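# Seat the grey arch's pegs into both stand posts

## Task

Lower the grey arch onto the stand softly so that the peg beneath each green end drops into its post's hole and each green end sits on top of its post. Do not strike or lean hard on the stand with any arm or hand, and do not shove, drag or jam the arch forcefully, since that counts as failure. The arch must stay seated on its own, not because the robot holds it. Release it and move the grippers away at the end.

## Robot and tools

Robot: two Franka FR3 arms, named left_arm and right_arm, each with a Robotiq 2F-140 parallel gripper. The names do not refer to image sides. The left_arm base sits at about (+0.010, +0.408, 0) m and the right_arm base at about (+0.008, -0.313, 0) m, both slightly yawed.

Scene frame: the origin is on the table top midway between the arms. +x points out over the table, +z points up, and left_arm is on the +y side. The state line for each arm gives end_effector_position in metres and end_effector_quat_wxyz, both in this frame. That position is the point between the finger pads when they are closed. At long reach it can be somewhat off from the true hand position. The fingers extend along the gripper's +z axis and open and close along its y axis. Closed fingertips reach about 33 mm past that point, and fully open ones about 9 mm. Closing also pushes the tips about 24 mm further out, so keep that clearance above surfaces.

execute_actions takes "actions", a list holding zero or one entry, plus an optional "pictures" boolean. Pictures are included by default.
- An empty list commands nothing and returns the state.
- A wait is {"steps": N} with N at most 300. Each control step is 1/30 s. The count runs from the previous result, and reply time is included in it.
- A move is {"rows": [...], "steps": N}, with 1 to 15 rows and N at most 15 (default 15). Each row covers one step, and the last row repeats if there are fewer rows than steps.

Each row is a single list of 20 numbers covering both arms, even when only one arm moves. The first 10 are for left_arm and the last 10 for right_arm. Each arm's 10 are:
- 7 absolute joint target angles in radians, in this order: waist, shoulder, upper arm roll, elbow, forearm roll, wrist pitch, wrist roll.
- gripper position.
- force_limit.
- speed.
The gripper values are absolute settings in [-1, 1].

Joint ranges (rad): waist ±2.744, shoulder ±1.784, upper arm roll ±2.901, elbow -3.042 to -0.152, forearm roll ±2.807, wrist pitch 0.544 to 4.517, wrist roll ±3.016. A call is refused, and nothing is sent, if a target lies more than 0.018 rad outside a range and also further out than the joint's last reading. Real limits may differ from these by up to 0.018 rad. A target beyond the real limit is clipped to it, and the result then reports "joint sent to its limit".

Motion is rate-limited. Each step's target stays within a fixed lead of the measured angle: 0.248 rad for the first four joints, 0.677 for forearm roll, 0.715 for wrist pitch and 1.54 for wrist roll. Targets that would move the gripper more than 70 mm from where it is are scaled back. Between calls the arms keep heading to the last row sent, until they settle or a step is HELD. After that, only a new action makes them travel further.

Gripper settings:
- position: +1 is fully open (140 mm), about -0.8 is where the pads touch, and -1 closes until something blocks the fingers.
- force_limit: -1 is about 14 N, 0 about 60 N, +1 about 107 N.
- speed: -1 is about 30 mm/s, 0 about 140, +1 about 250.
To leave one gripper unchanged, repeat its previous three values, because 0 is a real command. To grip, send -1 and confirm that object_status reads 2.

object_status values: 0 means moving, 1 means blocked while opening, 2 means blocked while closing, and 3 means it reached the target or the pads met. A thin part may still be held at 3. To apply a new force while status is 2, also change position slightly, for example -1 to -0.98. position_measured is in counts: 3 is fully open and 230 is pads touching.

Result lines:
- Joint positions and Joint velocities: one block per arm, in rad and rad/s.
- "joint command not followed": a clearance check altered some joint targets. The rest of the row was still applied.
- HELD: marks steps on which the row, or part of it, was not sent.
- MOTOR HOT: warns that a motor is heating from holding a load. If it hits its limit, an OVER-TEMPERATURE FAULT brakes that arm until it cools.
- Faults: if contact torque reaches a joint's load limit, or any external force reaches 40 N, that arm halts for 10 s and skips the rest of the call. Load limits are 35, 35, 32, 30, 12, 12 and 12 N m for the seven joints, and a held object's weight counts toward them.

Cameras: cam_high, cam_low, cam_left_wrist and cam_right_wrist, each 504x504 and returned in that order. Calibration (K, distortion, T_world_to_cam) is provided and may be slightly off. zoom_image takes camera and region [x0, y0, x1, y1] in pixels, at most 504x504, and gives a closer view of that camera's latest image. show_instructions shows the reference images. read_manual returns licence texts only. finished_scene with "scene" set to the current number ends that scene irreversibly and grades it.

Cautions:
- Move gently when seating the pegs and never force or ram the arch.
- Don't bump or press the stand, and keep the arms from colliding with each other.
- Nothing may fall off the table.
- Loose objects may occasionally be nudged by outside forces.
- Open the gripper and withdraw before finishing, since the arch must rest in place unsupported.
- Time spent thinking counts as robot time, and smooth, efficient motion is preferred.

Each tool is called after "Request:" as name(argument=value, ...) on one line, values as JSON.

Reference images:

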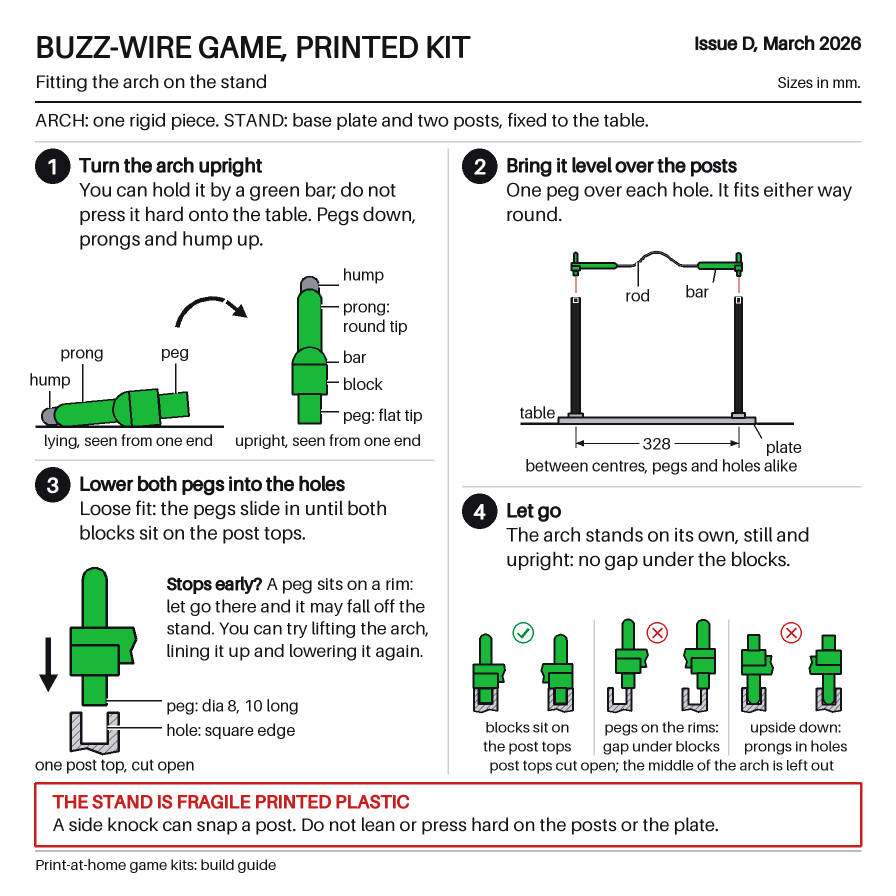

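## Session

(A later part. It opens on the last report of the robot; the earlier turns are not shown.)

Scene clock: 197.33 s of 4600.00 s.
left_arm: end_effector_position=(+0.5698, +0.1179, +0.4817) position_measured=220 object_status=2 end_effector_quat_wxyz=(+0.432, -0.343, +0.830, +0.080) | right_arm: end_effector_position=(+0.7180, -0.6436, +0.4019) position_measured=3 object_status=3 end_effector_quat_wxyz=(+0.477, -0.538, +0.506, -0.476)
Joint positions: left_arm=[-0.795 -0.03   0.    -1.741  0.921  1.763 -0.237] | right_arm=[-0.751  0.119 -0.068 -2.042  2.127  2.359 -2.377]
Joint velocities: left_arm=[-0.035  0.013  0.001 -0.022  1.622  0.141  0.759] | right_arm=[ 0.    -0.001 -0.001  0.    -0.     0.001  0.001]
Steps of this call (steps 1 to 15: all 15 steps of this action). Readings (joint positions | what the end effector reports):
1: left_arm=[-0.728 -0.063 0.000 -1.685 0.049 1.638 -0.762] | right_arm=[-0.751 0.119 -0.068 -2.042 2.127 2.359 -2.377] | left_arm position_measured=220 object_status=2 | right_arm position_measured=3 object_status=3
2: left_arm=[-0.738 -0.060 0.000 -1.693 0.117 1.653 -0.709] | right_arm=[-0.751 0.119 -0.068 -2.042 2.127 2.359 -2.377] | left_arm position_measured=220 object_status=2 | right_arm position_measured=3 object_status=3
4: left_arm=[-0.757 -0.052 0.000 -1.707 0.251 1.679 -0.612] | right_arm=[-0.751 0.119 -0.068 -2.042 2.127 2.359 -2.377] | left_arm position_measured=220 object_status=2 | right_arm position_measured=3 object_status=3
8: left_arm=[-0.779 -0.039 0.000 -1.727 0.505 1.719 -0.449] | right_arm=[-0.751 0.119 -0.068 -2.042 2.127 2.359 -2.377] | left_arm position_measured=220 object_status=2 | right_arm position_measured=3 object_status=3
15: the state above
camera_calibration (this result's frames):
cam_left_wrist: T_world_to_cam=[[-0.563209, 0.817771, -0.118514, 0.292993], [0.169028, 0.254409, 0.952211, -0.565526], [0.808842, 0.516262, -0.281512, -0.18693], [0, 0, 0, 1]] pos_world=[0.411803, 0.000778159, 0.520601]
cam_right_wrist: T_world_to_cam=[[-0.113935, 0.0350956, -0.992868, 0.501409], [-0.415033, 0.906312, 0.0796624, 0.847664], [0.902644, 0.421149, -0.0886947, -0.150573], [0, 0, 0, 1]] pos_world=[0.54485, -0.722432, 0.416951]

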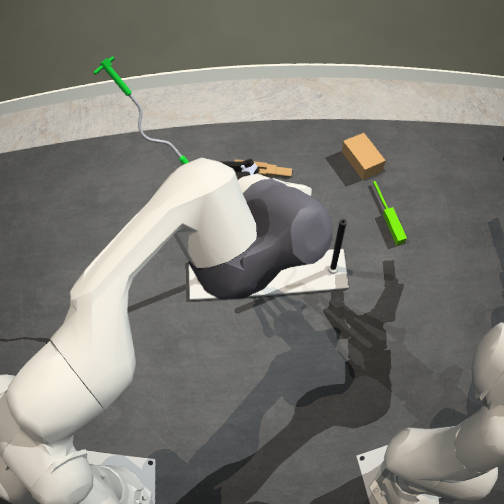

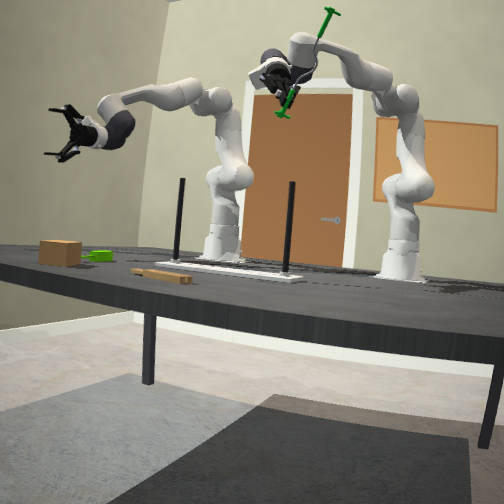

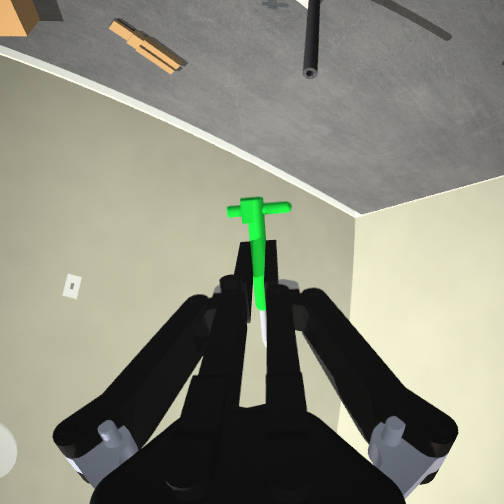

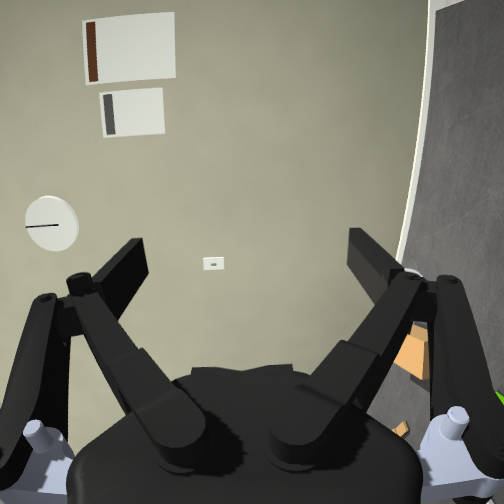

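Now bring the elbow down to the staging pose (stopping a bit high first).

Request:
execute_actions(actions=[{"rows": [[-0.8094,-0.0264,0,-2.55,2.2256,1.839,0.4345,-1,0.4,-0.8,-0.75,0.119,-0.066,-2.042,2.127,2.359,-2.377,1,0,0]], "steps": 15}], pictures=false)

Request:
execute_actions(actions=[{"steps": 30}], pictures=false)

Request:
execute_actions(actions=[{"rows": [[-0.8094,-0.0264,0,-2.57,2.2256,1.839,0.4345,-1,0.4,-0.8,-0.75,0.119,-0.066,-2.042,2.127,2.359,-2.377,1,0,0],[-0.8094,-0.0264,0,-2.58,2.2256,1.839,0.4345,-1,0.4,-0.8,-0.75,0.119,-0.066,-2.042,2.127,2.359,-2.377,1,0,0],[-0.8094,-0.0264,0,-2.59,2.2256,1.839,0.4345,-1,0.4,-0.8,-0.75,0.119,-0.066,-2.042,2.127,2.359,-2.377,1,0,0],[-0.8094,-0.0264,0,-2.60,2.2256,1.839,0.4345,-1,0.4,-0.8,-0.75,0.119,-0.066,-2.042,2.127,2.359,-2.377,1,0,0],[-0.8094,-0.0264,0,-2.6087,2.2256,1.839,0.4345,-1,0.4,-0.8,-0.75,0.119,-0.066,-2.042,2.127,2.359,-2.377,1,0,0]], "steps": 15}])

Scene clock: 202.70 s of 4600.00 s.
left_arm: end_effector_position=(+0.6112, +0.0399, +0.5222) position_measured=220 object_status=2 end_effector_quat_wxyz=(+0.636, +0.334, +0.483, +0.500) | right_arm: end_effector_position=(+0.7180, -0.6436, +0.4019) position_measured=3 object_status=3 end_effector_quat_wxyz=(+0.477, -0.538, +0.506, -0.476)
Joint positions: left_arm=[-0.809 -0.029  0.    -2.245  2.224  1.837  0.431] | right_arm=[-0.751  0.119 -0.068 -2.042  2.127  2.359 -2.377]
Joint velocities: left_arm=[-0.001  0.032 -0.001 -1.046  0.001  0.015 -0.001] | right_arm=[ 0.001 -0.001 -0.001  0.     0.    -0.    -0.   ]
Steps of this call (steps 1 to 75: the robot went on to your last target; steps 76 to 140: nothing new was sent; then 0.20 s passed at rest; steps 141 to 155: all 15 steps of this action). Readings (joint positions | what the end effector reports):
141: left_arm=[-0.809 -0.036 0.000 -1.771 2.224 1.836 0.431] | right_arm=[-0.751 0.119 -0.068 -2.042 2.127 2.359 -2.377] | left_arm position_measured=220 object_status=2 | right_arm position_measured=3 object_status=3
142: left_arm=[-0.809 -0.042 0.000 -1.802 2.224 1.835 0.431] | right_arm=[-0.751 0.119 -0.068 -2.042 2.127 2.359 -2.377] | left_arm position_measured=220 object_status=2 | right_arm position_measured=3 object_status=3
144: left_arm=[-0.809 -0.043 0.000 -1.866 2.224 1.835 0.431] | right_arm=[-0.751 0.119 -0.068 -2.042 2.127 2.359 -2.377] | left_arm position_measured=220 object_status=2 | right_arm position_measured=3 object_status=3
148: left_arm=[-0.809 -0.036 0.000 -1.999 2.224 1.836 0.431] | right_arm=[-0.751 0.119 -0.068 -2.042 2.127 2.359 -2.377] | left_arm position_measured=220 object_status=2 | right_arm position_measured=3 object_status=3
155: the state above

Scene clock: 203.70 s of 4600.00 s.
left_arm: end_effector_position=(+0.5688, +0.0898, +0.3463) position_measured=220 object_status=2 end_effector_quat_wxyz=(+0.541, +0.456, +0.482, +0.517) | right_arm: end_effector_position=(+0.7180, -0.6436, +0.4019) position_measured=3 object_status=3 end_effector_quat_wxyz=(+0.477, -0.538, +0.506, -0.476)
Joint positions: left_arm=[-0.809 -0.025  0.    -2.55   2.224  1.841  0.431] | right_arm=[-0.751  0.119 -0.068 -2.042  2.127  2.359 -2.377]
Joint velocities: left_arm=[ 0.     0.     0.    -0.001 -0.001  0.001  0.   ] | right_arm=[-0.001 -0.     0.001 -0.     0.001  0.001  0.001]
Steps of this call (steps 1 to 30: the robot went on to your last target). Readings (joint positions | what the end effector reports):
1: left_arm=[-0.809 -0.028 0.000 -2.281 2.224 1.837 0.431] | right_arm=[-0.751 0.119 -0.068 -2.042 2.127 2.359 -2.377] | left_arm position_measured=220 object_status=2 | right_arm position_measured=3 object_status=3
2: left_arm=[-0.809 -0.028 0.000 -2.317 2.224 1.838 0.431] | right_arm=[-0.751 0.119 -0.068 -2.042 2.127 2.359 -2.377] | left_arm position_measured=220 object_status=2 | right_arm position_measured=3 object_status=3
4: left_arm=[-0.809 -0.026 0.000 -2.389 2.224 1.838 0.431] | right_arm=[-0.751 0.119 -0.068 -2.042 2.127 2.359 -2.377] | left_arm position_measured=220 object_status=2 | right_arm position_measured=3 object_status=3
8: left_arm=[-0.809 -0.021 0.000 -2.517 2.224 1.840 0.431] | right_arm=[-0.751 0.119 -0.068 -2.042 2.127 2.359 -2.377] | left_arm position_measured=220 object_status=2 | right_arm position_measured=3 object_status=3
30: the state above
All arms were judged still, so your last target was given up. Only a new action makes them travel on or press farther. Fingers that are still opening or closing keep moving.

Scene clock: 204.20 s of 4600.00 s.
left_arm: end_effector_position=(+0.5569, +0.1042, +0.3168) position_measured=220 object_status=2 end_effector_quat_wxyz=(+0.522, +0.477, +0.480, +0.520) | right_arm: end_effector_position=(+0.7180, -0.6436, +0.4019) position_measured=3 object_status=3 end_effector_quat_wxyz=(+0.477, -0.538, +0.506, -0.476)
Joint positions: left_arm=[-0.809 -0.025  0.    -2.608  2.224  1.84   0.431] | right_arm=[-0.751  0.119 -0.068 -2.042  2.127  2.359 -2.377]
Joint velocities: left_arm=[ 0.002 -0.     0.001 -0.001 -0.001 -0.001  0.   ] | right_arm=[ 0.001  0.001  0.    -0.001  0.001 -0.001  0.002]
Steps of this call (steps 1 to 15: all 15 steps of this action). Readings (joint positions | what the end effector reports):
1: left_arm=[-0.809 -0.026 0.000 -2.553 2.224 1.841 0.431] | right_arm=[-0.751 0.119 -0.068 -2.042 2.127 2.359 -2.377] | left_arm position_measured=220 object_status=2 | right_arm position_measured=3 object_status=3
2: left_arm=[-0.809 -0.027 0.000 -2.559 2.224 1.841 0.431] | right_arm=[-0.751 0.119 -0.068 -2.042 2.127 2.359 -2.377] | left_arm position_measured=220 object_status=2 | right_arm position_measured=3 object_status=3
4: left_arm=[-0.809 -0.027 0.000 -2.577 2.224 1.840 0.431] | right_arm=[-0.751 0.119 -0.068 -2.042 2.127 2.359 -2.377] | left_arm position_measured=220 object_status=2 | right_arm position_measured=3 object_status=3
8: left_arm=[-0.809 -0.025 0.000 -2.604 2.224 1.840 0.431] | right_arm=[-0.751 0.119 -0.068 -2.042 2.127 2.359 -2.377] | left_arm position_measured=220 object_status=2 | right_arm position_measured=3 object_status=3
15: the state above
camera_calibration (this result's frames):
cam_left_wrist: T_world_to_cam=[[-0.0336746, -0.0920206, 0.995188, -0.275556], [-0.356644, -0.929089, -0.0979766, 0.34593], [0.933633, -0.358227, -0.0015319, -0.282966], [0, 0, 0, 1]] pos_world=[0.378281, 0.194676, 0.30769]
cam_right_wrist: T_world_to_cam=[[-0.113935, 0.0350956, -0.992868, 0.501409], [-0.415038, 0.90631, 0.0796628, 0.847664], [0.902642, 0.421154, -0.088694, -0.150572], [0, 0, 0, 1]] pos_world=[0.544853, -0.722429, 0.416951]

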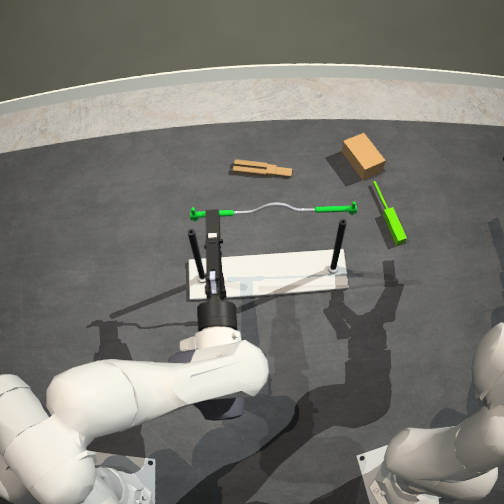

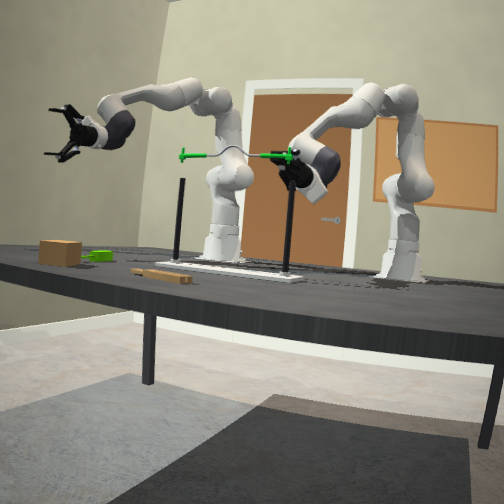

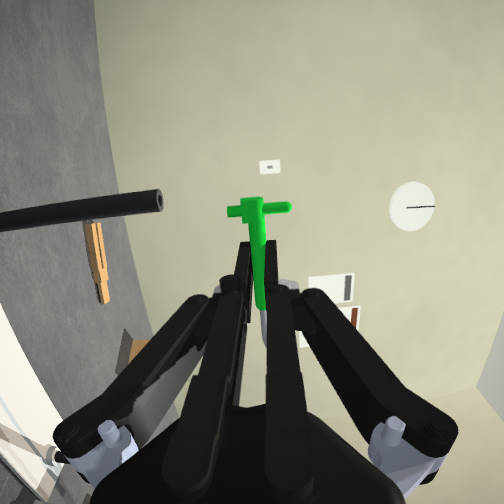

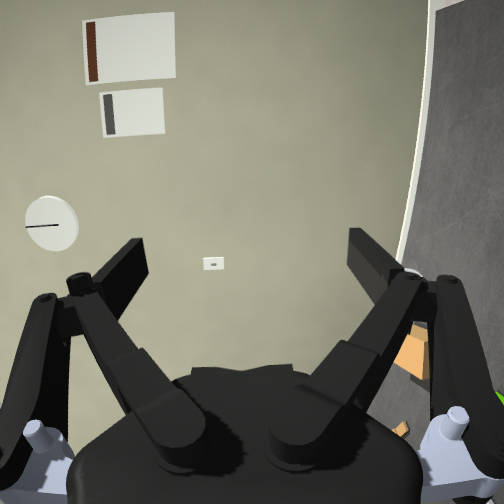

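Request:
execute_actions(actions=[{"rows": [[-0.8094,-0.0264,0,-2.6087,2.2256,1.839,0.4345,-1,0.4,-0.8,-0.801,0.287,0,-2.159,1.38,1.413,-2.46,1,0,0]], "steps": 15}], pictures=false)

Request:
execute_actions(actions=[{"steps": 35}])

Scene clock: 218.57 s of 4600.00 s.
left_arm: end_effector_position=(+0.5569, +0.1042, +0.3167) position_measured=220 object_status=2 end_effector_quat_wxyz=(+0.522, +0.477, +0.480, +0.520) | right_arm: end_effector_position=(+0.6846, -0.4521, +0.2918) position_measured=3 object_status=3 end_effector_quat_wxyz=(-0.571, +0.695, -0.320, +0.299)
Joint positions: left_arm=[-0.809 -0.025  0.    -2.608  2.224  1.84   0.431] | right_arm=[-0.785  0.237 -0.026 -2.122  1.675  1.905 -2.401]
Joint velocities: left_arm=[ 0.     0.     0.002 -0.001 -0.001  0.    -0.   ] | right_arm=[-0.032  0.184  0.071 -0.131 -0.722 -0.923 -0.055]
Steps of this call (steps 1 to 15: the robot went on to your last target; steps 16 to 90: nothing new was sent; then 10.87 s passed at rest; steps 91 to 105: all 15 steps of this action). Readings (joint positions | what the end effector reports):
91: left_arm=[-0.809 -0.025 0.000 -2.608 2.224 1.840 0.431] | right_arm=[-0.756 0.121 -0.066 -2.045 2.096 2.334 -2.378] | left_arm position_measured=220 object_status=2 | right_arm position_measured=3 object_status=3
92: left_arm=[-0.809 -0.025 0.000 -2.608 2.224 1.840 0.431] | right_arm=[-0.760 0.129 -0.063 -2.050 2.060 2.306 -2.380] | left_arm position_measured=220 object_status=2 | right_arm position_measured=3 object_status=3
94: left_arm=[-0.809 -0.025 0.000 -2.608 2.224 1.840 0.431] | right_arm=[-0.766 0.148 -0.057 -2.062 1.991 2.249 -2.383] | left_arm position_measured=220 object_status=2 | right_arm position_measured=3 object_status=3
98: left_arm=[-0.809 -0.025 0.000 -2.608 2.224 1.840 0.431] | right_arm=[-0.774 0.186 -0.045 -2.088 1.866 2.130 -2.389] | left_arm position_measured=220 object_status=2 | right_arm position_measured=3 object_status=3
105: the state above

Scene clock: 219.73 s of 4600.00 s.
left_arm: end_effector_position=(+0.5569, +0.1042, +0.3167) position_measured=220 object_status=2 end_effector_quat_wxyz=(+0.522, +0.477, +0.480, +0.520) | right_arm: end_effector_position=(+0.5660, -0.3016, +0.3026) position_measured=3 object_status=3 end_effector_quat_wxyz=(+0.696, -0.696, +0.126, -0.123)
Joint positions: left_arm=[-0.809 -0.025  0.    -2.608  2.224  1.84   0.431] | right_arm=[-0.799  0.286 -0.001 -2.158  1.384  1.418 -2.455]
Joint velocities: left_arm=[-0.001 -0.003  0.001  0.001 -0.001  0.    -0.   ] | right_arm=[-0.001  0.    -0.002 -0.     0.    -0.005 -0.005]
Steps of this call (steps 1 to 35: the robot went on to your last target). Readings (joint positions | what the end effector reports):
1: left_arm=[-0.809 -0.025 0.000 -2.608 2.224 1.840 0.431] | right_arm=[-0.786 0.243 -0.024 -2.126 1.649 1.873 -2.403] | left_arm position_measured=220 object_status=2 | right_arm position_measured=3 object_status=3
2: left_arm=[-0.809 -0.025 0.000 -2.608 2.224 1.840 0.431] | right_arm=[-0.788 0.249 -0.021 -2.130 1.624 1.840 -2.405] | left_arm position_measured=220 object_status=2 | right_arm position_measured=3 object_status=3
4: left_arm=[-0.809 -0.025 0.000 -2.608 2.224 1.840 0.431] | right_arm=[-0.790 0.259 -0.017 -2.137 1.575 1.774 -2.409] | left_arm position_measured=220 object_status=2 | right_arm position_measured=3 object_status=3
8: left_arm=[-0.809 -0.025 0.000 -2.608 2.224 1.840 0.431] | right_arm=[-0.795 0.276 -0.009 -2.150 1.483 1.636 -2.420] | left_arm position_measured=220 object_status=2 | right_arm position_measured=3 object_status=3
35: the state above
camera_calibration (this result's frames):
cam_left_wrist: T_world_to_cam=[[-0.0335542, -0.0922056, 0.995174, -0.275502], [-0.356652, -0.929072, -0.0981062, 0.345995], [0.933634, -0.358223, -0.00171106, -0.282856], [0, 0, 0, 1]] pos_world=[0.37824, 0.194726, 0.307632]
cam_right_wrist: T_world_to_cam=[[-0.0766194, 0.00278454, -0.997057, 0.343876], [-0.995829, -0.0499051, 0.0763857, 0.52383], [-0.0495455, 0.99875, 0.00659663, 0.518073], [0, 0, 0, 1]] pos_world=[0.57366, -0.492241, 0.299433]

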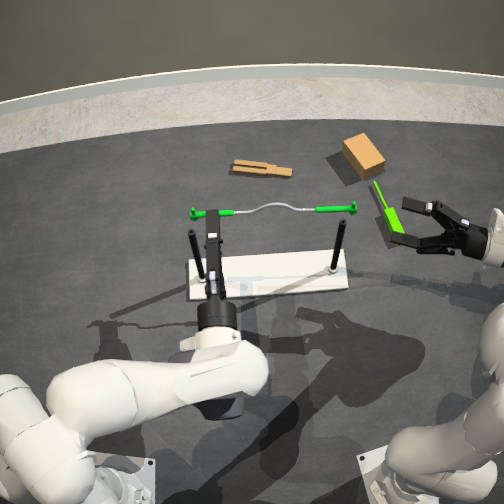

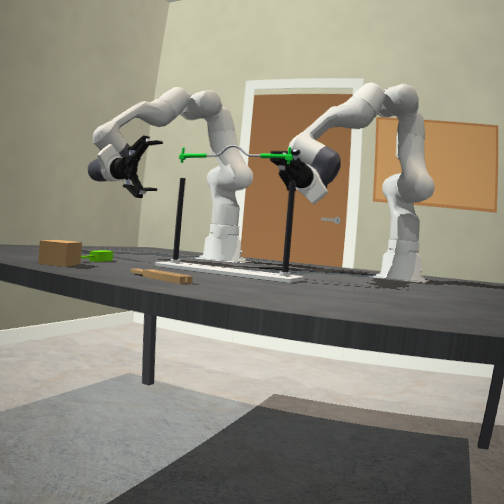

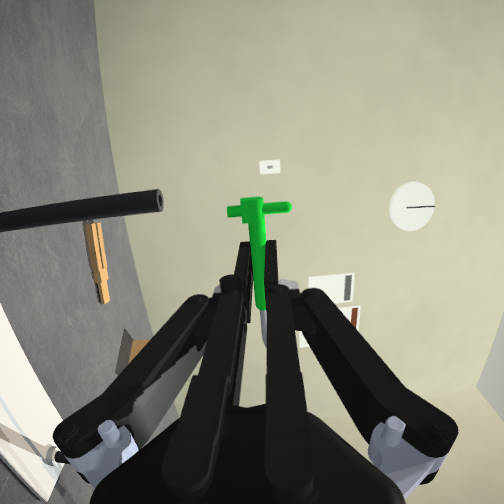

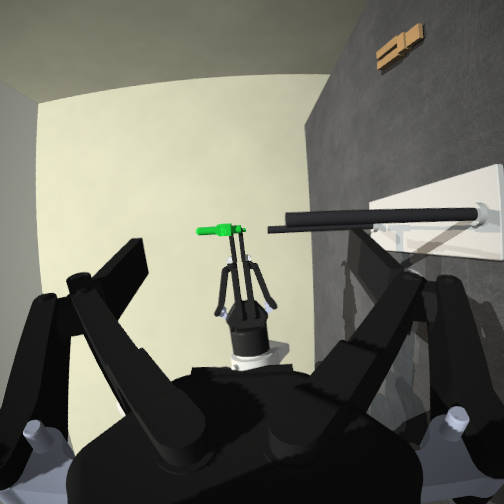

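Request:
zoom_image(camera="cam_right_wrist", region=[180, 190, 340, 270])

Request:
zoom_image(camera="cam_low", region=[165, 135, 315, 215])

Region (180, 190, 340, 270) of cam_right_wrist's 504x504 image, scaled by 3.150, with more detail than that image has.

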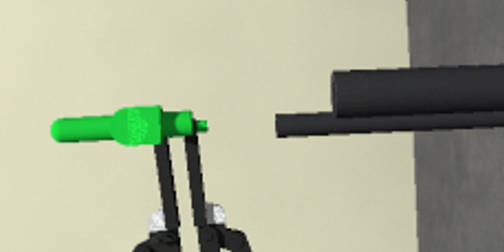

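Region (165, 135, 315, 215) of cam_low's 504x504 image, scaled by 3.360, with more detail than that image has; it fills the top 269 rows of this view, and the rest is white.

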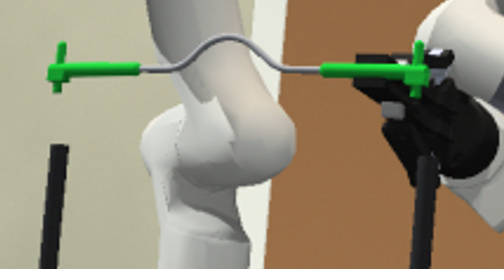

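Request:
execute_actions(actions=[{"rows": [[-0.8105,-0.0181,0,-2.6094,2.2237,1.8318,0.4278,-1,0.4,-0.8,-0.801,0.287,0,-2.159,1.38,1.413,-2.46,1,0,0],[-0.8117,-0.0098,0,-2.6101,2.2217,1.8246,0.4211,-1,0.4,-0.8,-0.801,0.287,0,-2.159,1.38,1.413,-2.46,1,0,0],[-0.8128,-0.0015,0,-2.6108,2.2198,1.8173,0.4144,-1,0.4,-0.8,-0.801,0.287,0,-2.159,1.38,1.413,-2.46,1,0,0],[-0.814,0.0068,0,-2.6115,2.2179,1.8101,0.4077,-1,0.4,-0.8,-0.801,0.287,0,-2.159,1.38,1.413,-2.46,1,0,0],[-0.8151,0.0151,0,-2.6122,2.216,1.8029,0.401,-1,0.4,-0.8,-0.801,0.287,0,-2.159,1.38,1.413,-2.46,1,0,0],[-0.8163,0.0234,0,-2.613,2.214,1.7957,0.3942,-1,0.4,-0.8,-0.801,0.287,0,-2.159,1.38,1.413,-2.46,1,0,0],[-0.8174,0.0317,0,-2.6137,2.2121,1.7885,0.3875,-1,0.4,-0.8,-0.801,0.287,0,-2.159,1.38,1.413,-2.46,1,0,0],[-0.8186,0.04,0,-2.6144,2.2102,1.7812,0.3808,-1,0.4,-0.8,-0.801,0.287,0,-2.159,1.38,1.413,-2.46,1,0,0],[-0.8197,0.0483,0,-2.6151,2.2082,1.774,0.3741,-1,0.4,-0.8,-0.801,0.287,0,-2.159,1.38,1.413,-2.46,1,0,0],[-0.8209,0.0566,0,-2.6158,2.2063,1.7668,0.3674,-1,0.4,-0.8,-0.801,0.287,0,-2.159,1.38,1.413,-2.46,1,0,0]], "steps": 15}], pictures=false)

Request:
execute_actions(actions=[{"steps": 25}])

Request:
zoom_image(camera="cam_right_wrist", region=[220, 195, 320, 255])

Request:
zoom_image(camera="cam_left_wrist", region=[150, 170, 310, 250])

Request:
zoom_image(camera="cam_low", region=[165, 145, 315, 215])

Scene clock: 264.67 s of 4600.00 s.
left_arm: end_effector_position=(+0.5541, +0.1144, +0.2819) position_measured=220 object_status=2 end_effector_quat_wxyz=(+0.508, +0.480, +0.480, +0.530) | right_arm: end_effector_position=(+0.5658, -0.3015, +0.3028) position_measured=3 object_status=3 end_effector_quat_wxyz=(+0.696, -0.696, +0.125, -0.123)
Joint positions: left_arm=[-0.819  0.056  0.    -2.616  2.21   1.781  0.394] | right_arm=[-0.799  0.286 -0.001 -2.158  1.384  1.417 -2.457]
Joint velocities: left_arm=[-0.004  0.012  0.001  0.001 -0.011 -0.067 -0.069] | right_arm=[-0.001  0.     0.    -0.001  0.001  0.001  0.   ]
Steps of this call (steps 1 to 15: the robot went on to your last target; steps 16 to 90: nothing new was sent; then 41.43 s passed at rest; steps 91 to 105: all 15 steps of this action). Readings (joint positions | what the end effector reports):
91: left_arm=[-0.809 -0.025 0.000 -2.608 2.224 1.839 0.431] | right_arm=[-0.799 0.286 -0.001 -2.158 1.384 1.417 -2.457] | left_arm position_measured=220 object_status=2 | right_arm position_measured=3 object_status=3
92: left_arm=[-0.810 -0.022 0.000 -2.608 2.224 1.837 0.431] | right_arm=[-0.799 0.286 -0.001 -2.158 1.384 1.417 -2.457] | left_arm position_measured=220 object_status=2 | right_arm position_measured=3 object_status=3
94: left_arm=[-0.811 -0.011 0.000 -2.608 2.223 1.830 0.428] | right_arm=[-0.799 0.286 -0.001 -2.158 1.384 1.417 -2.457] | left_arm position_measured=220 object_status=2 | right_arm position_measured=3 object_status=3
98: left_arm=[-0.815 0.021 0.000 -2.611 2.218 1.810 0.417] | right_arm=[-0.799 0.286 -0.001 -2.158 1.384 1.417 -2.457] | left_arm position_measured=220 object_status=2 | right_arm position_measured=3 object_status=3
105: the state above

Scene clock: 265.50 s of 4600.00 s.
left_arm: end_effector_position=(+0.5547, +0.1159, +0.2851) position_measured=220 object_status=2 end_effector_quat_wxyz=(+0.514, +0.471, +0.484, +0.529) | right_arm: end_effector_position=(+0.5658, -0.3015, +0.3028) position_measured=3 object_status=3 end_effector_quat_wxyz=(+0.696, -0.696, +0.125, -0.123)
Joint positions: left_arm=[-0.82   0.056  0.    -2.616  2.209  1.77   0.374] | right_arm=[-0.799  0.286 -0.001 -2.158  1.384  1.417 -2.457]
Joint velocities: left_arm=[-0.001 -0.001  0.     0.001  0.    -0.001 -0.005] | right_arm=[ 0.001 -0.001  0.     0.001 -0.     0.002  0.   ]
Steps of this call (steps 1 to 25: the robot went on to your last target). Readings (joint positions | what the end effector reports):
1: left_arm=[-0.819 0.056 0.000 -2.616 2.210 1.779 0.391] | right_arm=[-0.799 0.286 -0.001 -2.158 1.384 1.417 -2.457] | left_arm position_measured=220 object_status=2 | right_arm position_measured=3 object_status=3
2: left_arm=[-0.819 0.056 0.000 -2.616 2.210 1.777 0.389] | right_arm=[-0.799 0.286 -0.001 -2.158 1.384 1.417 -2.457] | left_arm position_measured=220 object_status=2 | right_arm position_measured=3 object_status=3
4: left_arm=[-0.819 0.056 0.000 -2.616 2.209 1.775 0.386] | right_arm=[-0.799 0.286 -0.001 -2.158 1.384 1.417 -2.457] | left_arm position_measured=220 object_status=2 | right_arm position_measured=3 object_status=3
8: left_arm=[-0.820 0.056 0.000 -2.616 2.209 1.772 0.381] | right_arm=[-0.799 0.286 -0.001 -2.158 1.384 1.417 -2.457] | left_arm position_measured=220 object_status=2 | right_arm position_measured=3 object_status=3
25: the state above
camera_calibration (this result's frames):
cam_left_wrist: T_world_to_cam=[[-0.0341261, -0.0988181, 0.99452, -0.241772], [-0.332193, -0.9374, -0.104541, 0.342152], [0.942594, -0.33394, -0.000836871, -0.284717], [0, 0, 0, 1]] pos_world=[0.373782, 0.201764, 0.275978]
cam_right_wrist: T_world_to_cam=[[-0.0745045, 0.00277953, -0.997217, 0.342954], [-0.995956, -0.050557, 0.0742694, 0.524114], [-0.0502099, 0.998717, 0.00653501, 0.518368], [0, 0, 0, 1]] pos_world=[0.573573, -0.492158, 0.299686]

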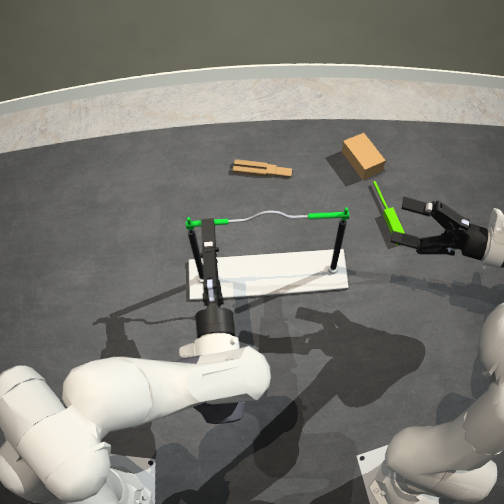

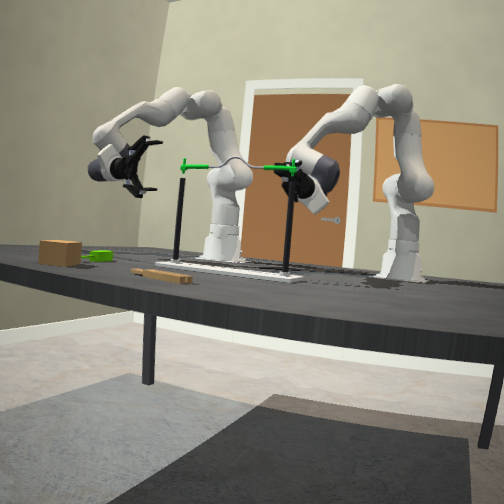

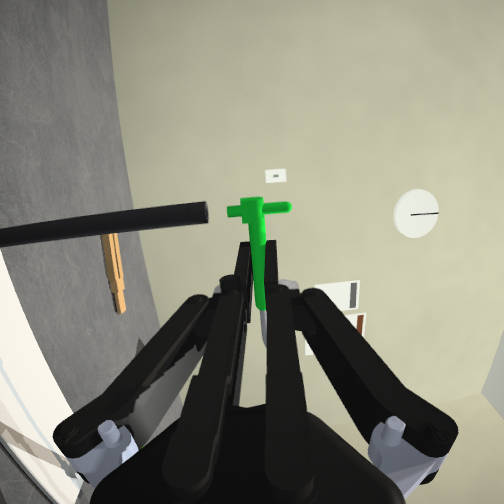

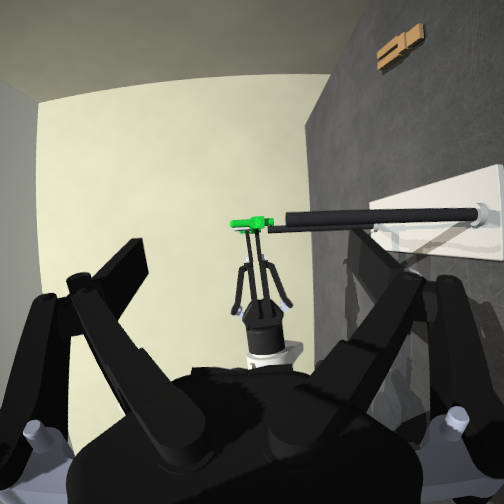

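Region (220, 195, 320, 255) of cam_right_wrist's 504x504 image, scaled by 5.040, with more detail than that image has; it fills the top 302 rows of this view, and the rest is white.

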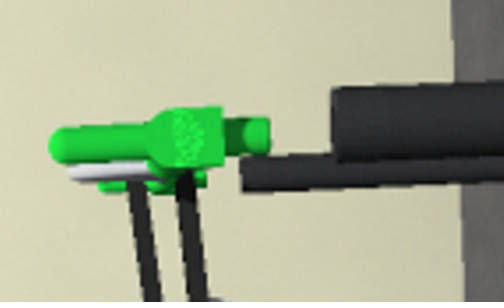

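Region (150, 170, 310, 250) of cam_left_wrist's 504x504 image, scaled by 3.150, with more detail than that image has.

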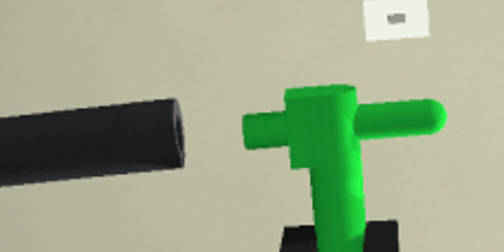

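Region (165, 145, 315, 215) of cam_low's 504x504 image, scaled by 3.360, with more detail than that image has; it fills the top 235 rows of this view, and the rest is white.

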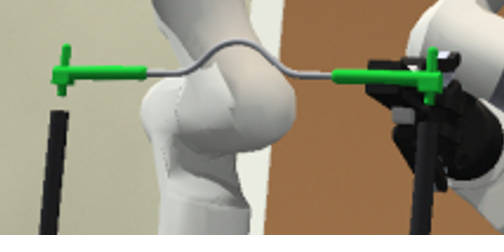

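Request:
execute_actions(actions=[{"rows": [[-0.8195,0.061,0,-2.615,2.211,1.764,0.364,-1,0.4,-0.8,-0.801,0.287,0,-2.159,1.38,1.413,-2.46,1,0,0],[-0.819,0.066,0,-2.614,2.212,1.761,0.36,-1,0.4,-0.8,-0.801,0.287,0,-2.159,1.38,1.413,-2.46,1,0,0],[-0.8185,0.071,0,-2.613,2.213,1.758,0.357,-1,0.4,-0.8,-0.801,0.287,0,-2.159,1.38,1.413,-2.46,1,0,0],[-0.8185,0.076,0,-2.612,2.214,1.7555,0.354,-1,0.4,-0.8,-0.801,0.287,0,-2.159,1.38,1.413,-2.46,1,0,0],[-0.8185,0.0808,0,-2.611,2.214,1.7537,0.351,-1,0.4,-0.8,-0.801,0.287,0,-2.159,1.38,1.413,-2.46,1,0,0]], "steps": 15}], pictures=false)

Request:
execute_actions(actions=[{"steps": 30}])

Request:
zoom_image(camera="cam_right_wrist", region=[230, 200, 310, 250])

Request:
zoom_image(camera="cam_left_wrist", region=[180, 180, 300, 245])

Request:
zoom_image(camera="cam_low", region=[165, 150, 315, 200])

Scene clock: 279.87 s of 4600.00 s.
left_arm: end_effector_position=(+0.5554, +0.1167, +0.2770) position_measured=220 object_status=2 end_effector_quat_wxyz=(+0.513, +0.472, +0.483, +0.529) | right_arm: end_effector_position=(+0.5658, -0.3015, +0.3028) position_measured=3 object_status=3 end_effector_quat_wxyz=(+0.696, -0.696, +0.125, -0.123)
Joint positions: left_arm=[-0.82   0.08   0.    -2.613  2.211  1.758  0.36 ] | right_arm=[-0.799  0.286 -0.001 -2.158  1.384  1.417 -2.457]
Joint velocities: left_arm=[ 0.     0.    -0.     0.002  0.001 -0.008 -0.014] | right_arm=[-0.001  0.001 -0.001 -0.001  0.001 -0.001 -0.001]
Steps of this call (steps 1 to 15: the robot went on to your last target; steps 16 to 90: nothing new was sent; then 10.87 s passed at rest; steps 91 to 105: all 15 steps of this action). Readings (joint positions | what the end effector reports):
91: left_arm=[-0.820 0.057 0.000 -2.616 2.209 1.769 0.372] | right_arm=[-0.799 0.286 -0.001 -2.158 1.384 1.417 -2.457] | left_arm position_measured=220 object_status=2 | right_arm position_measured=3 object_status=3
92: left_arm=[-0.820 0.058 0.000 -2.616 2.209 1.768 0.372] | right_arm=[-0.799 0.286 -0.001 -2.158 1.384 1.417 -2.457] | left_arm position_measured=220 object_status=2 | right_arm position_measured=3 object_status=3
94: left_arm=[-0.820 0.065 0.000 -2.614 2.210 1.765 0.369] | right_arm=[-0.799 0.286 -0.001 -2.158 1.384 1.417 -2.457] | left_arm position_measured=220 object_status=2 | right_arm position_measured=3 object_status=3
98: left_arm=[-0.820 0.078 0.000 -2.613 2.210 1.761 0.365] | right_arm=[-0.799 0.286 -0.001 -2.158 1.384 1.417 -2.457] | left_arm position_measured=220 object_status=2 | right_arm position_measured=3 object_status=3
105: the state above

Scene clock: 280.87 s of 4600.00 s.
left_arm: end_effector_position=(+0.5555, +0.1167, +0.2774) position_measured=220 object_status=2 end_effector_quat_wxyz=(+0.515, +0.470, +0.484, +0.529) | right_arm: end_effector_position=(+0.5658, -0.3015, +0.3028) position_measured=3 object_status=3 end_effector_quat_wxyz=(+0.696, -0.696, +0.125, -0.123)
Joint positions: left_arm=[-0.82   0.08   0.    -2.613  2.211  1.756  0.356] | right_arm=[-0.799  0.286 -0.001 -2.158  1.384  1.417 -2.457]
Joint velocities: left_arm=[ 0.     0.002 -0.001  0.    -0.    -0.001 -0.001] | right_arm=[-0.     0.001  0.001 -0.001 -0.     0.    -0.   ]
Steps of this call (steps 1 to 15: the robot went on to your last target; steps 16 to 30: nothing new was sent). Readings (joint positions | what the end effector reports):
1: left_arm=[-0.820 0.080 0.000 -2.613 2.211 1.757 0.360] | right_arm=[-0.799 0.286 -0.001 -2.158 1.384 1.417 -2.457] | left_arm position_measured=220 object_status=2 | right_arm position_measured=3 object_status=3
2: left_arm=[-0.820 0.080 0.000 -2.613 2.211 1.757 0.359] | right_arm=[-0.799 0.286 -0.001 -2.158 1.384 1.417 -2.457] | left_arm position_measured=220 object_status=2 | right_arm position_measured=3 object_status=3
4: left_arm=[-0.820 0.080 0.000 -2.613 2.211 1.757 0.359] | right_arm=[-0.799 0.286 -0.001 -2.158 1.384 1.417 -2.457] | left_arm position_measured=220 object_status=2 | right_arm position_measured=3 object_status=3
8: left_arm=[-0.820 0.080 0.000 -2.613 2.211 1.757 0.358] | right_arm=[-0.799 0.286 -0.001 -2.158 1.384 1.417 -2.457] | left_arm position_measured=220 object_status=2 | right_arm position_measured=3 object_status=3
30: the state above
All arms were judged still, so your last target was given up. Only a new action makes them travel on or press farther. Fingers that are still opening or closing keep moving.
camera_calibration (this result's frames):
cam_left_wrist: T_world_to_cam=[[-0.0347621, -0.0973622, 0.994642, -0.233902], [-0.330873, -0.937995, -0.103381, 0.341429], [0.943035, -0.332694, 0.000392176, -0.285979], [0, 0, 0, 1]] pos_world=[0.374527, 0.202342, 0.268058]
cam_right_wrist: T_world_to_cam=[[-0.0744649, 0.00278507, -0.99722, 0.342939], [-0.995958, -0.0505733, 0.0742295, 0.524109], [-0.0502259, 0.998716, 0.00653975, 0.518383], [0, 0, 0, 1]] pos_world=[0.573563, -0.492167, 0.299692]

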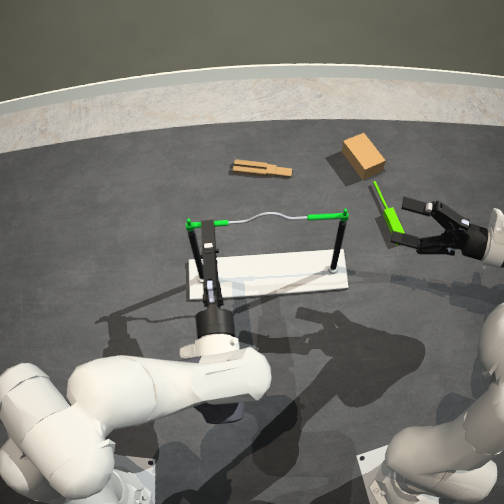

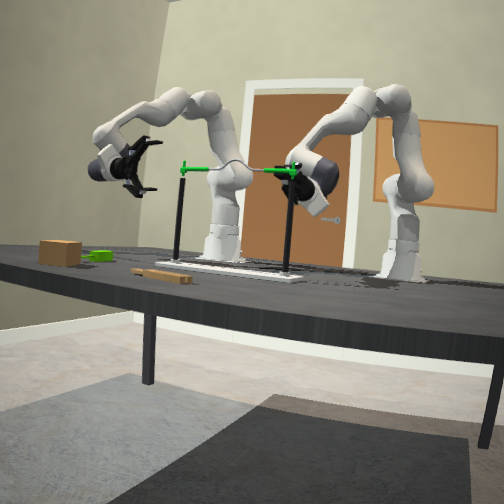

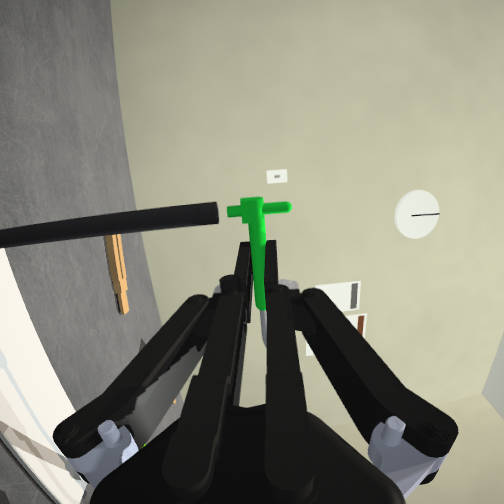

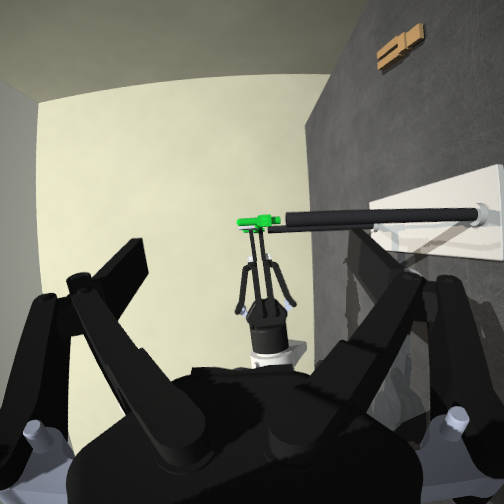

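Region (230, 200, 310, 250) of cam_right_wrist's 504x504 image, scaled by 6.300, with more detail than that image has; it fills the top 315 rows of this view, and the rest is white.

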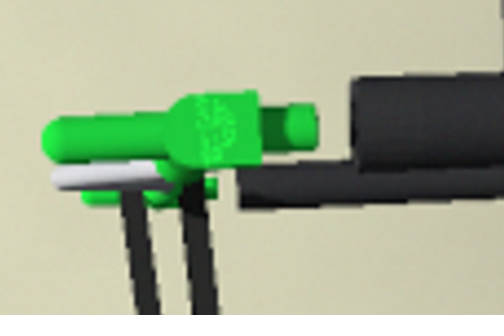

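Region (180, 180, 300, 245) of cam_left_wrist's 504x504 image, scaled by 4.200, with more detail than that image has; it fills the top 273 rows of this view, and the rest is white.

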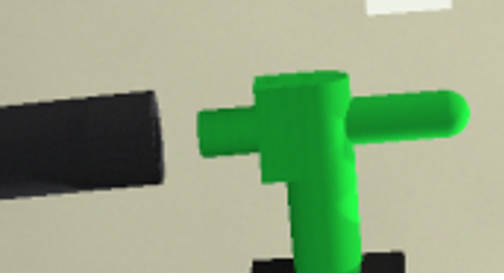

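Region (165, 150, 315, 200) of cam_low's 504x504 image, scaled by 3.360, with more detail than that image has.

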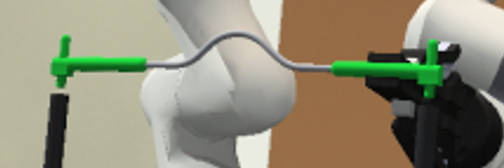

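Request:
execute_actions(actions=[{"rows": [[-0.8185,0.0828,0,-2.6108,2.2144,1.752,0.348,-1,0.4,-0.8,-0.801,0.287,0,-2.159,1.38,1.413,-2.46,1,0,0],[-0.8185,0.0847,0,-2.6105,2.2148,1.7505,0.345,-1,0.4,-0.8,-0.801,0.287,0,-2.159,1.38,1.413,-2.46,1,0,0],[-0.8185,0.0866,0,-2.6103,2.2152,1.749,0.343,-1,0.4,-0.8,-0.801,0.287,0,-2.159,1.38,1.413,-2.46,1,0,0],[-0.8185,0.0886,0,-2.6101,2.2156,1.7478,0.341,-1,0.4,-0.8,-0.801,0.287,0,-2.159,1.38,1.413,-2.46,1,0,0],[-0.8185,0.0905,0,-2.6099,2.216,1.7466,0.339,-1,0.4,-0.8,-0.801,0.287,0,-2.159,1.38,1.413,-2.46,1,0,0],[-0.8185,0.0925,0,-2.6096,2.2163,1.7455,0.3375,-1,0.4,-0.8,-0.801,0.287,0,-2.159,1.38,1.413,-2.46,1,0,0],[-0.8185,0.0944,0,-2.6094,2.2167,1.7444,0.336,-1,0.4,-0.8,-0.801,0.287,0,-2.159,1.38,1.413,-2.46,1,0,0],[-0.8185,0.0964,0,-2.6092,2.217,1.7433,0.3345,-1,0.4,-0.8,-0.801,0.287,0,-2.159,1.38,1.413,-2.46,1,0,0],[-0.8185,0.0983,0,-2.609,2.2174,1.7422,0.333,-1,0.4,-0.8,-0.801,0.287,0,-2.159,1.38,1.413,-2.46,1,0,0],[-0.8185,0.1003,0,-2.6087,2.2177,1.7411,0.332,-1,0.4,-0.8,-0.801,0.287,0,-2.159,1.38,1.413,-2.46,1,0,0],[-0.8185,0.1022,0,-2.6085,2.218,1.74,0.331,-1,0.4,-0.8,-0.801,0.287,0,-2.159,1.38,1.413,-2.46,1,0,0],[-0.8185,0.1042,0,-2.6083,2.2184,1.739,0.33,-1,0.4,-0.8,-0.801,0.287,0,-2.159,1.38,1.413,-2.46,1,0,0],[-0.8185,0.1061,0,-2.608,2.2187,1.7383,0.33,-1,0.4,-0.8,-0.801,0.287,0,-2.159,1.38,1.413,-2.46,1,0,0],[-0.8185,0.1081,0,-2.6078,2.219,1.7377,0.33,-1,0.4,-0.8,-0.801,0.287,0,-2.159,1.38,1.413,-2.46,1,0,0],[-0.8185,0.11,0,-2.6076,2.219,1.7377,0.33,-1,0.4,-0.8,-0.801,0.287,0,-2.159,1.38,1.413,-2.46,1,0,0]]}], pictures=false)

Request:
execute_actions(actions=[{"steps": 25}])

Request:
zoom_image(camera="cam_right_wrist", region=[230, 200, 310, 250])

Request:
zoom_image(camera="cam_left_wrist", region=[180, 180, 300, 245])

Scene clock: 293.40 s of 4600.00 s.
left_arm: end_effector_position=(+0.5562, +0.1170, +0.2701) position_measured=220 object_status=2 end_effector_quat_wxyz=(+0.515, +0.471, +0.483, +0.530) | right_arm: end_effector_position=(+0.5657, -0.3015, +0.3028) position_measured=3 object_status=3 end_effector_quat_wxyz=(+0.696, -0.696, +0.125, -0.123)
Joint positions: left_arm=[-0.82   0.104  0.    -2.609  2.216  1.742  0.342] | right_arm=[-0.8    0.286 -0.001 -2.158  1.384  1.416 -2.457]
Joint velocities: left_arm=[-0.002  0.039 -0.002  0.016  0.012 -0.043 -0.017] | right_arm=[-0.     0.    -0.     0.     0.    -0.001 -0.002]
Steps of this call (steps 1 to 90: nothing new was sent; then 9.03 s passed at rest; steps 91 to 105: all 15 steps of this action). Readings (joint positions | what the end effector reports):
91: left_arm=[-0.820 0.080 0.000 -2.612 2.211 1.756 0.356] | right_arm=[-0.800 0.286 -0.001 -2.158 1.384 1.416 -2.457] | left_arm position_measured=220 object_status=2 | right_arm position_measured=3 object_status=3
92: left_arm=[-0.820 0.081 0.000 -2.612 2.211 1.756 0.355] | right_arm=[-0.800 0.286 -0.001 -2.158 1.384 1.416 -2.457] | left_arm position_measured=220 object_status=2 | right_arm position_measured=3 object_status=3
94: left_arm=[-0.820 0.084 0.000 -2.612 2.212 1.754 0.354] | right_arm=[-0.800 0.286 -0.001 -2.158 1.384 1.416 -2.457] | left_arm position_measured=220 object_status=2 | right_arm position_measured=3 object_status=3
98: left_arm=[-0.820 0.091 0.000 -2.611 2.213 1.750 0.350] | right_arm=[-0.800 0.286 -0.001 -2.158 1.384 1.416 -2.457] | left_arm position_measured=220 object_status=2 | right_arm position_measured=3 object_status=3
105: the state above

Scene clock: 294.23 s of 4600.00 s.
left_arm: end_effector_position=(+0.5566, +0.1170, +0.2701) position_measured=220 object_status=2 end_effector_quat_wxyz=(+0.516, +0.469, +0.482, +0.530) | right_arm: end_effector_position=(+0.5657, -0.3015, +0.3028) position_measured=3 object_status=3 end_effector_quat_wxyz=(+0.696, -0.696, +0.125, -0.123)
Joint positions: left_arm=[-0.82   0.108  0.    -2.608  2.218  1.738  0.338] | right_arm=[-0.8    0.286 -0.001 -2.158  1.384  1.416 -2.457]
Joint velocities: left_arm=[-0.    -0.     0.     0.001 -0.001 -0.    -0.001] | right_arm=[ 0.    -0.001  0.     0.001  0.001 -0.001 -0.001]
Steps of this call (steps 1 to 15: the robot went on to your last target; steps 16 to 25: nothing new was sent). Readings (joint positions | what the end effector reports):
1: left_arm=[-0.820 0.105 0.000 -2.609 2.216 1.741 0.341] | right_arm=[-0.800 0.286 -0.001 -2.158 1.384 1.416 -2.457] | left_arm position_measured=220 object_status=2 | right_arm position_measured=3 object_status=3
2: left_arm=[-0.820 0.106 0.000 -2.608 2.217 1.740 0.341] | right_arm=[-0.800 0.286 -0.001 -2.158 1.384 1.416 -2.457] | left_arm position_measured=220 object_status=2 | right_arm position_measured=3 object_status=3
4: left_arm=[-0.820 0.107 0.000 -2.608 2.217 1.739 0.340] | right_arm=[-0.800 0.286 -0.001 -2.158 1.384 1.416 -2.457] | left_arm position_measured=220 object_status=2 | right_arm position_measured=3 object_status=3
8: left_arm=[-0.820 0.107 0.000 -2.608 2.217 1.738 0.339] | right_arm=[-0.800 0.286 -0.001 -2.158 1.384 1.416 -2.457] | left_arm position_measured=220 object_status=2 | right_arm position_measured=3 object_status=3
25: the state above
All arms were judged still, so your last target was given up. Only a new action makes them travel on or press farther. Fingers that are still opening or closing keep moving.
camera_calibration (this result's frames):
cam_left_wrist: T_world_to_cam=[[-0.0405877, -0.0981833, 0.99434, -0.223164], [-0.331393, -0.937508, -0.106099, 0.342246], [0.942619, -0.333824, 0.00551406, -0.287913], [0, 0, 0, 1]] pos_world=[0.375753, 0.202835, 0.259801]
cam_right_wrist: T_world_to_cam=[[-0.0744404, 0.0027908, -0.997222, 0.342931], [-0.995959, -0.0505851, 0.0742046, 0.524102], [-0.0502374, 0.998716, 0.0065451, 0.518395], [0, 0, 0, 1]] pos_world=[0.573555, -0.492174, 0.299695]

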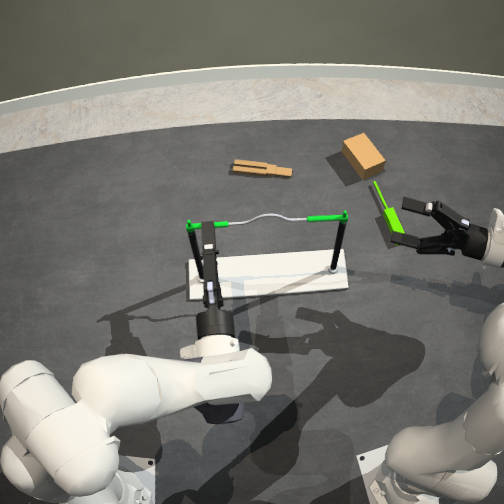

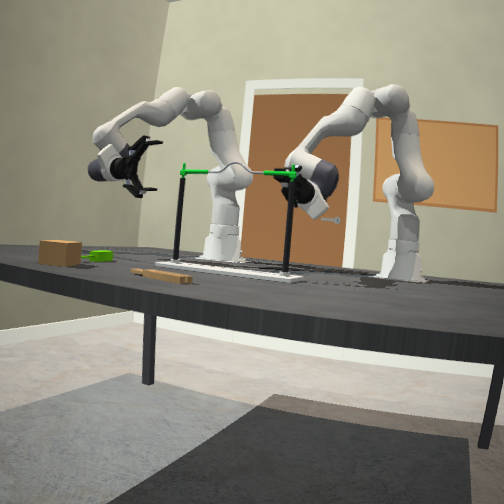

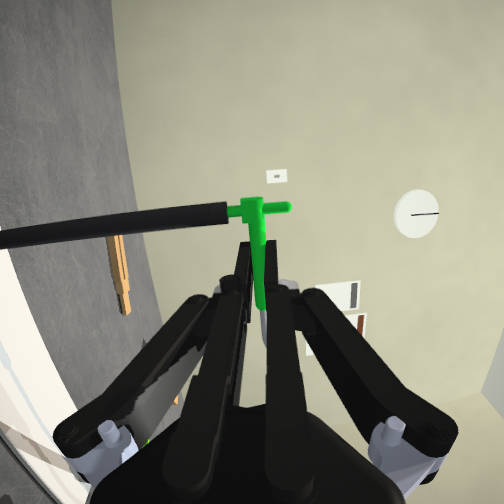

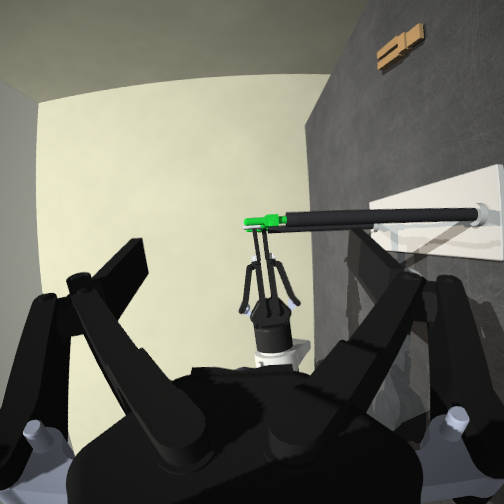

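Region (230, 200, 310, 250) of cam_right_wrist's 504x504 image, scaled by 6.300, with more detail than that image has; it fills the top 315 rows of this view, and the rest is white.

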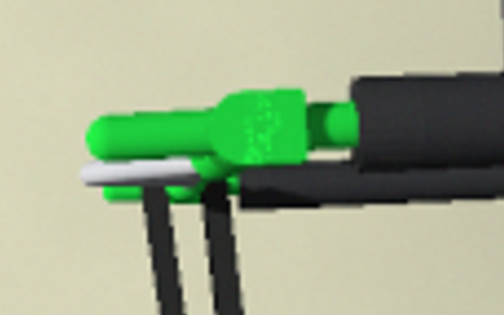

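Region (180, 180, 300, 245) of cam_left_wrist's 504x504 image, scaled by 4.200, with more detail than that image has; it fills the top 273 rows of this view, and the rest is white.

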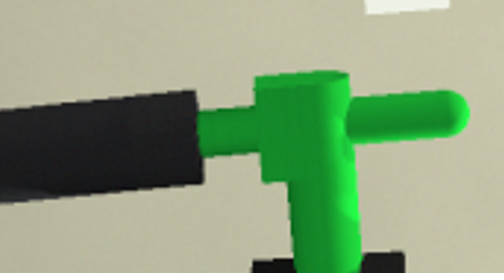

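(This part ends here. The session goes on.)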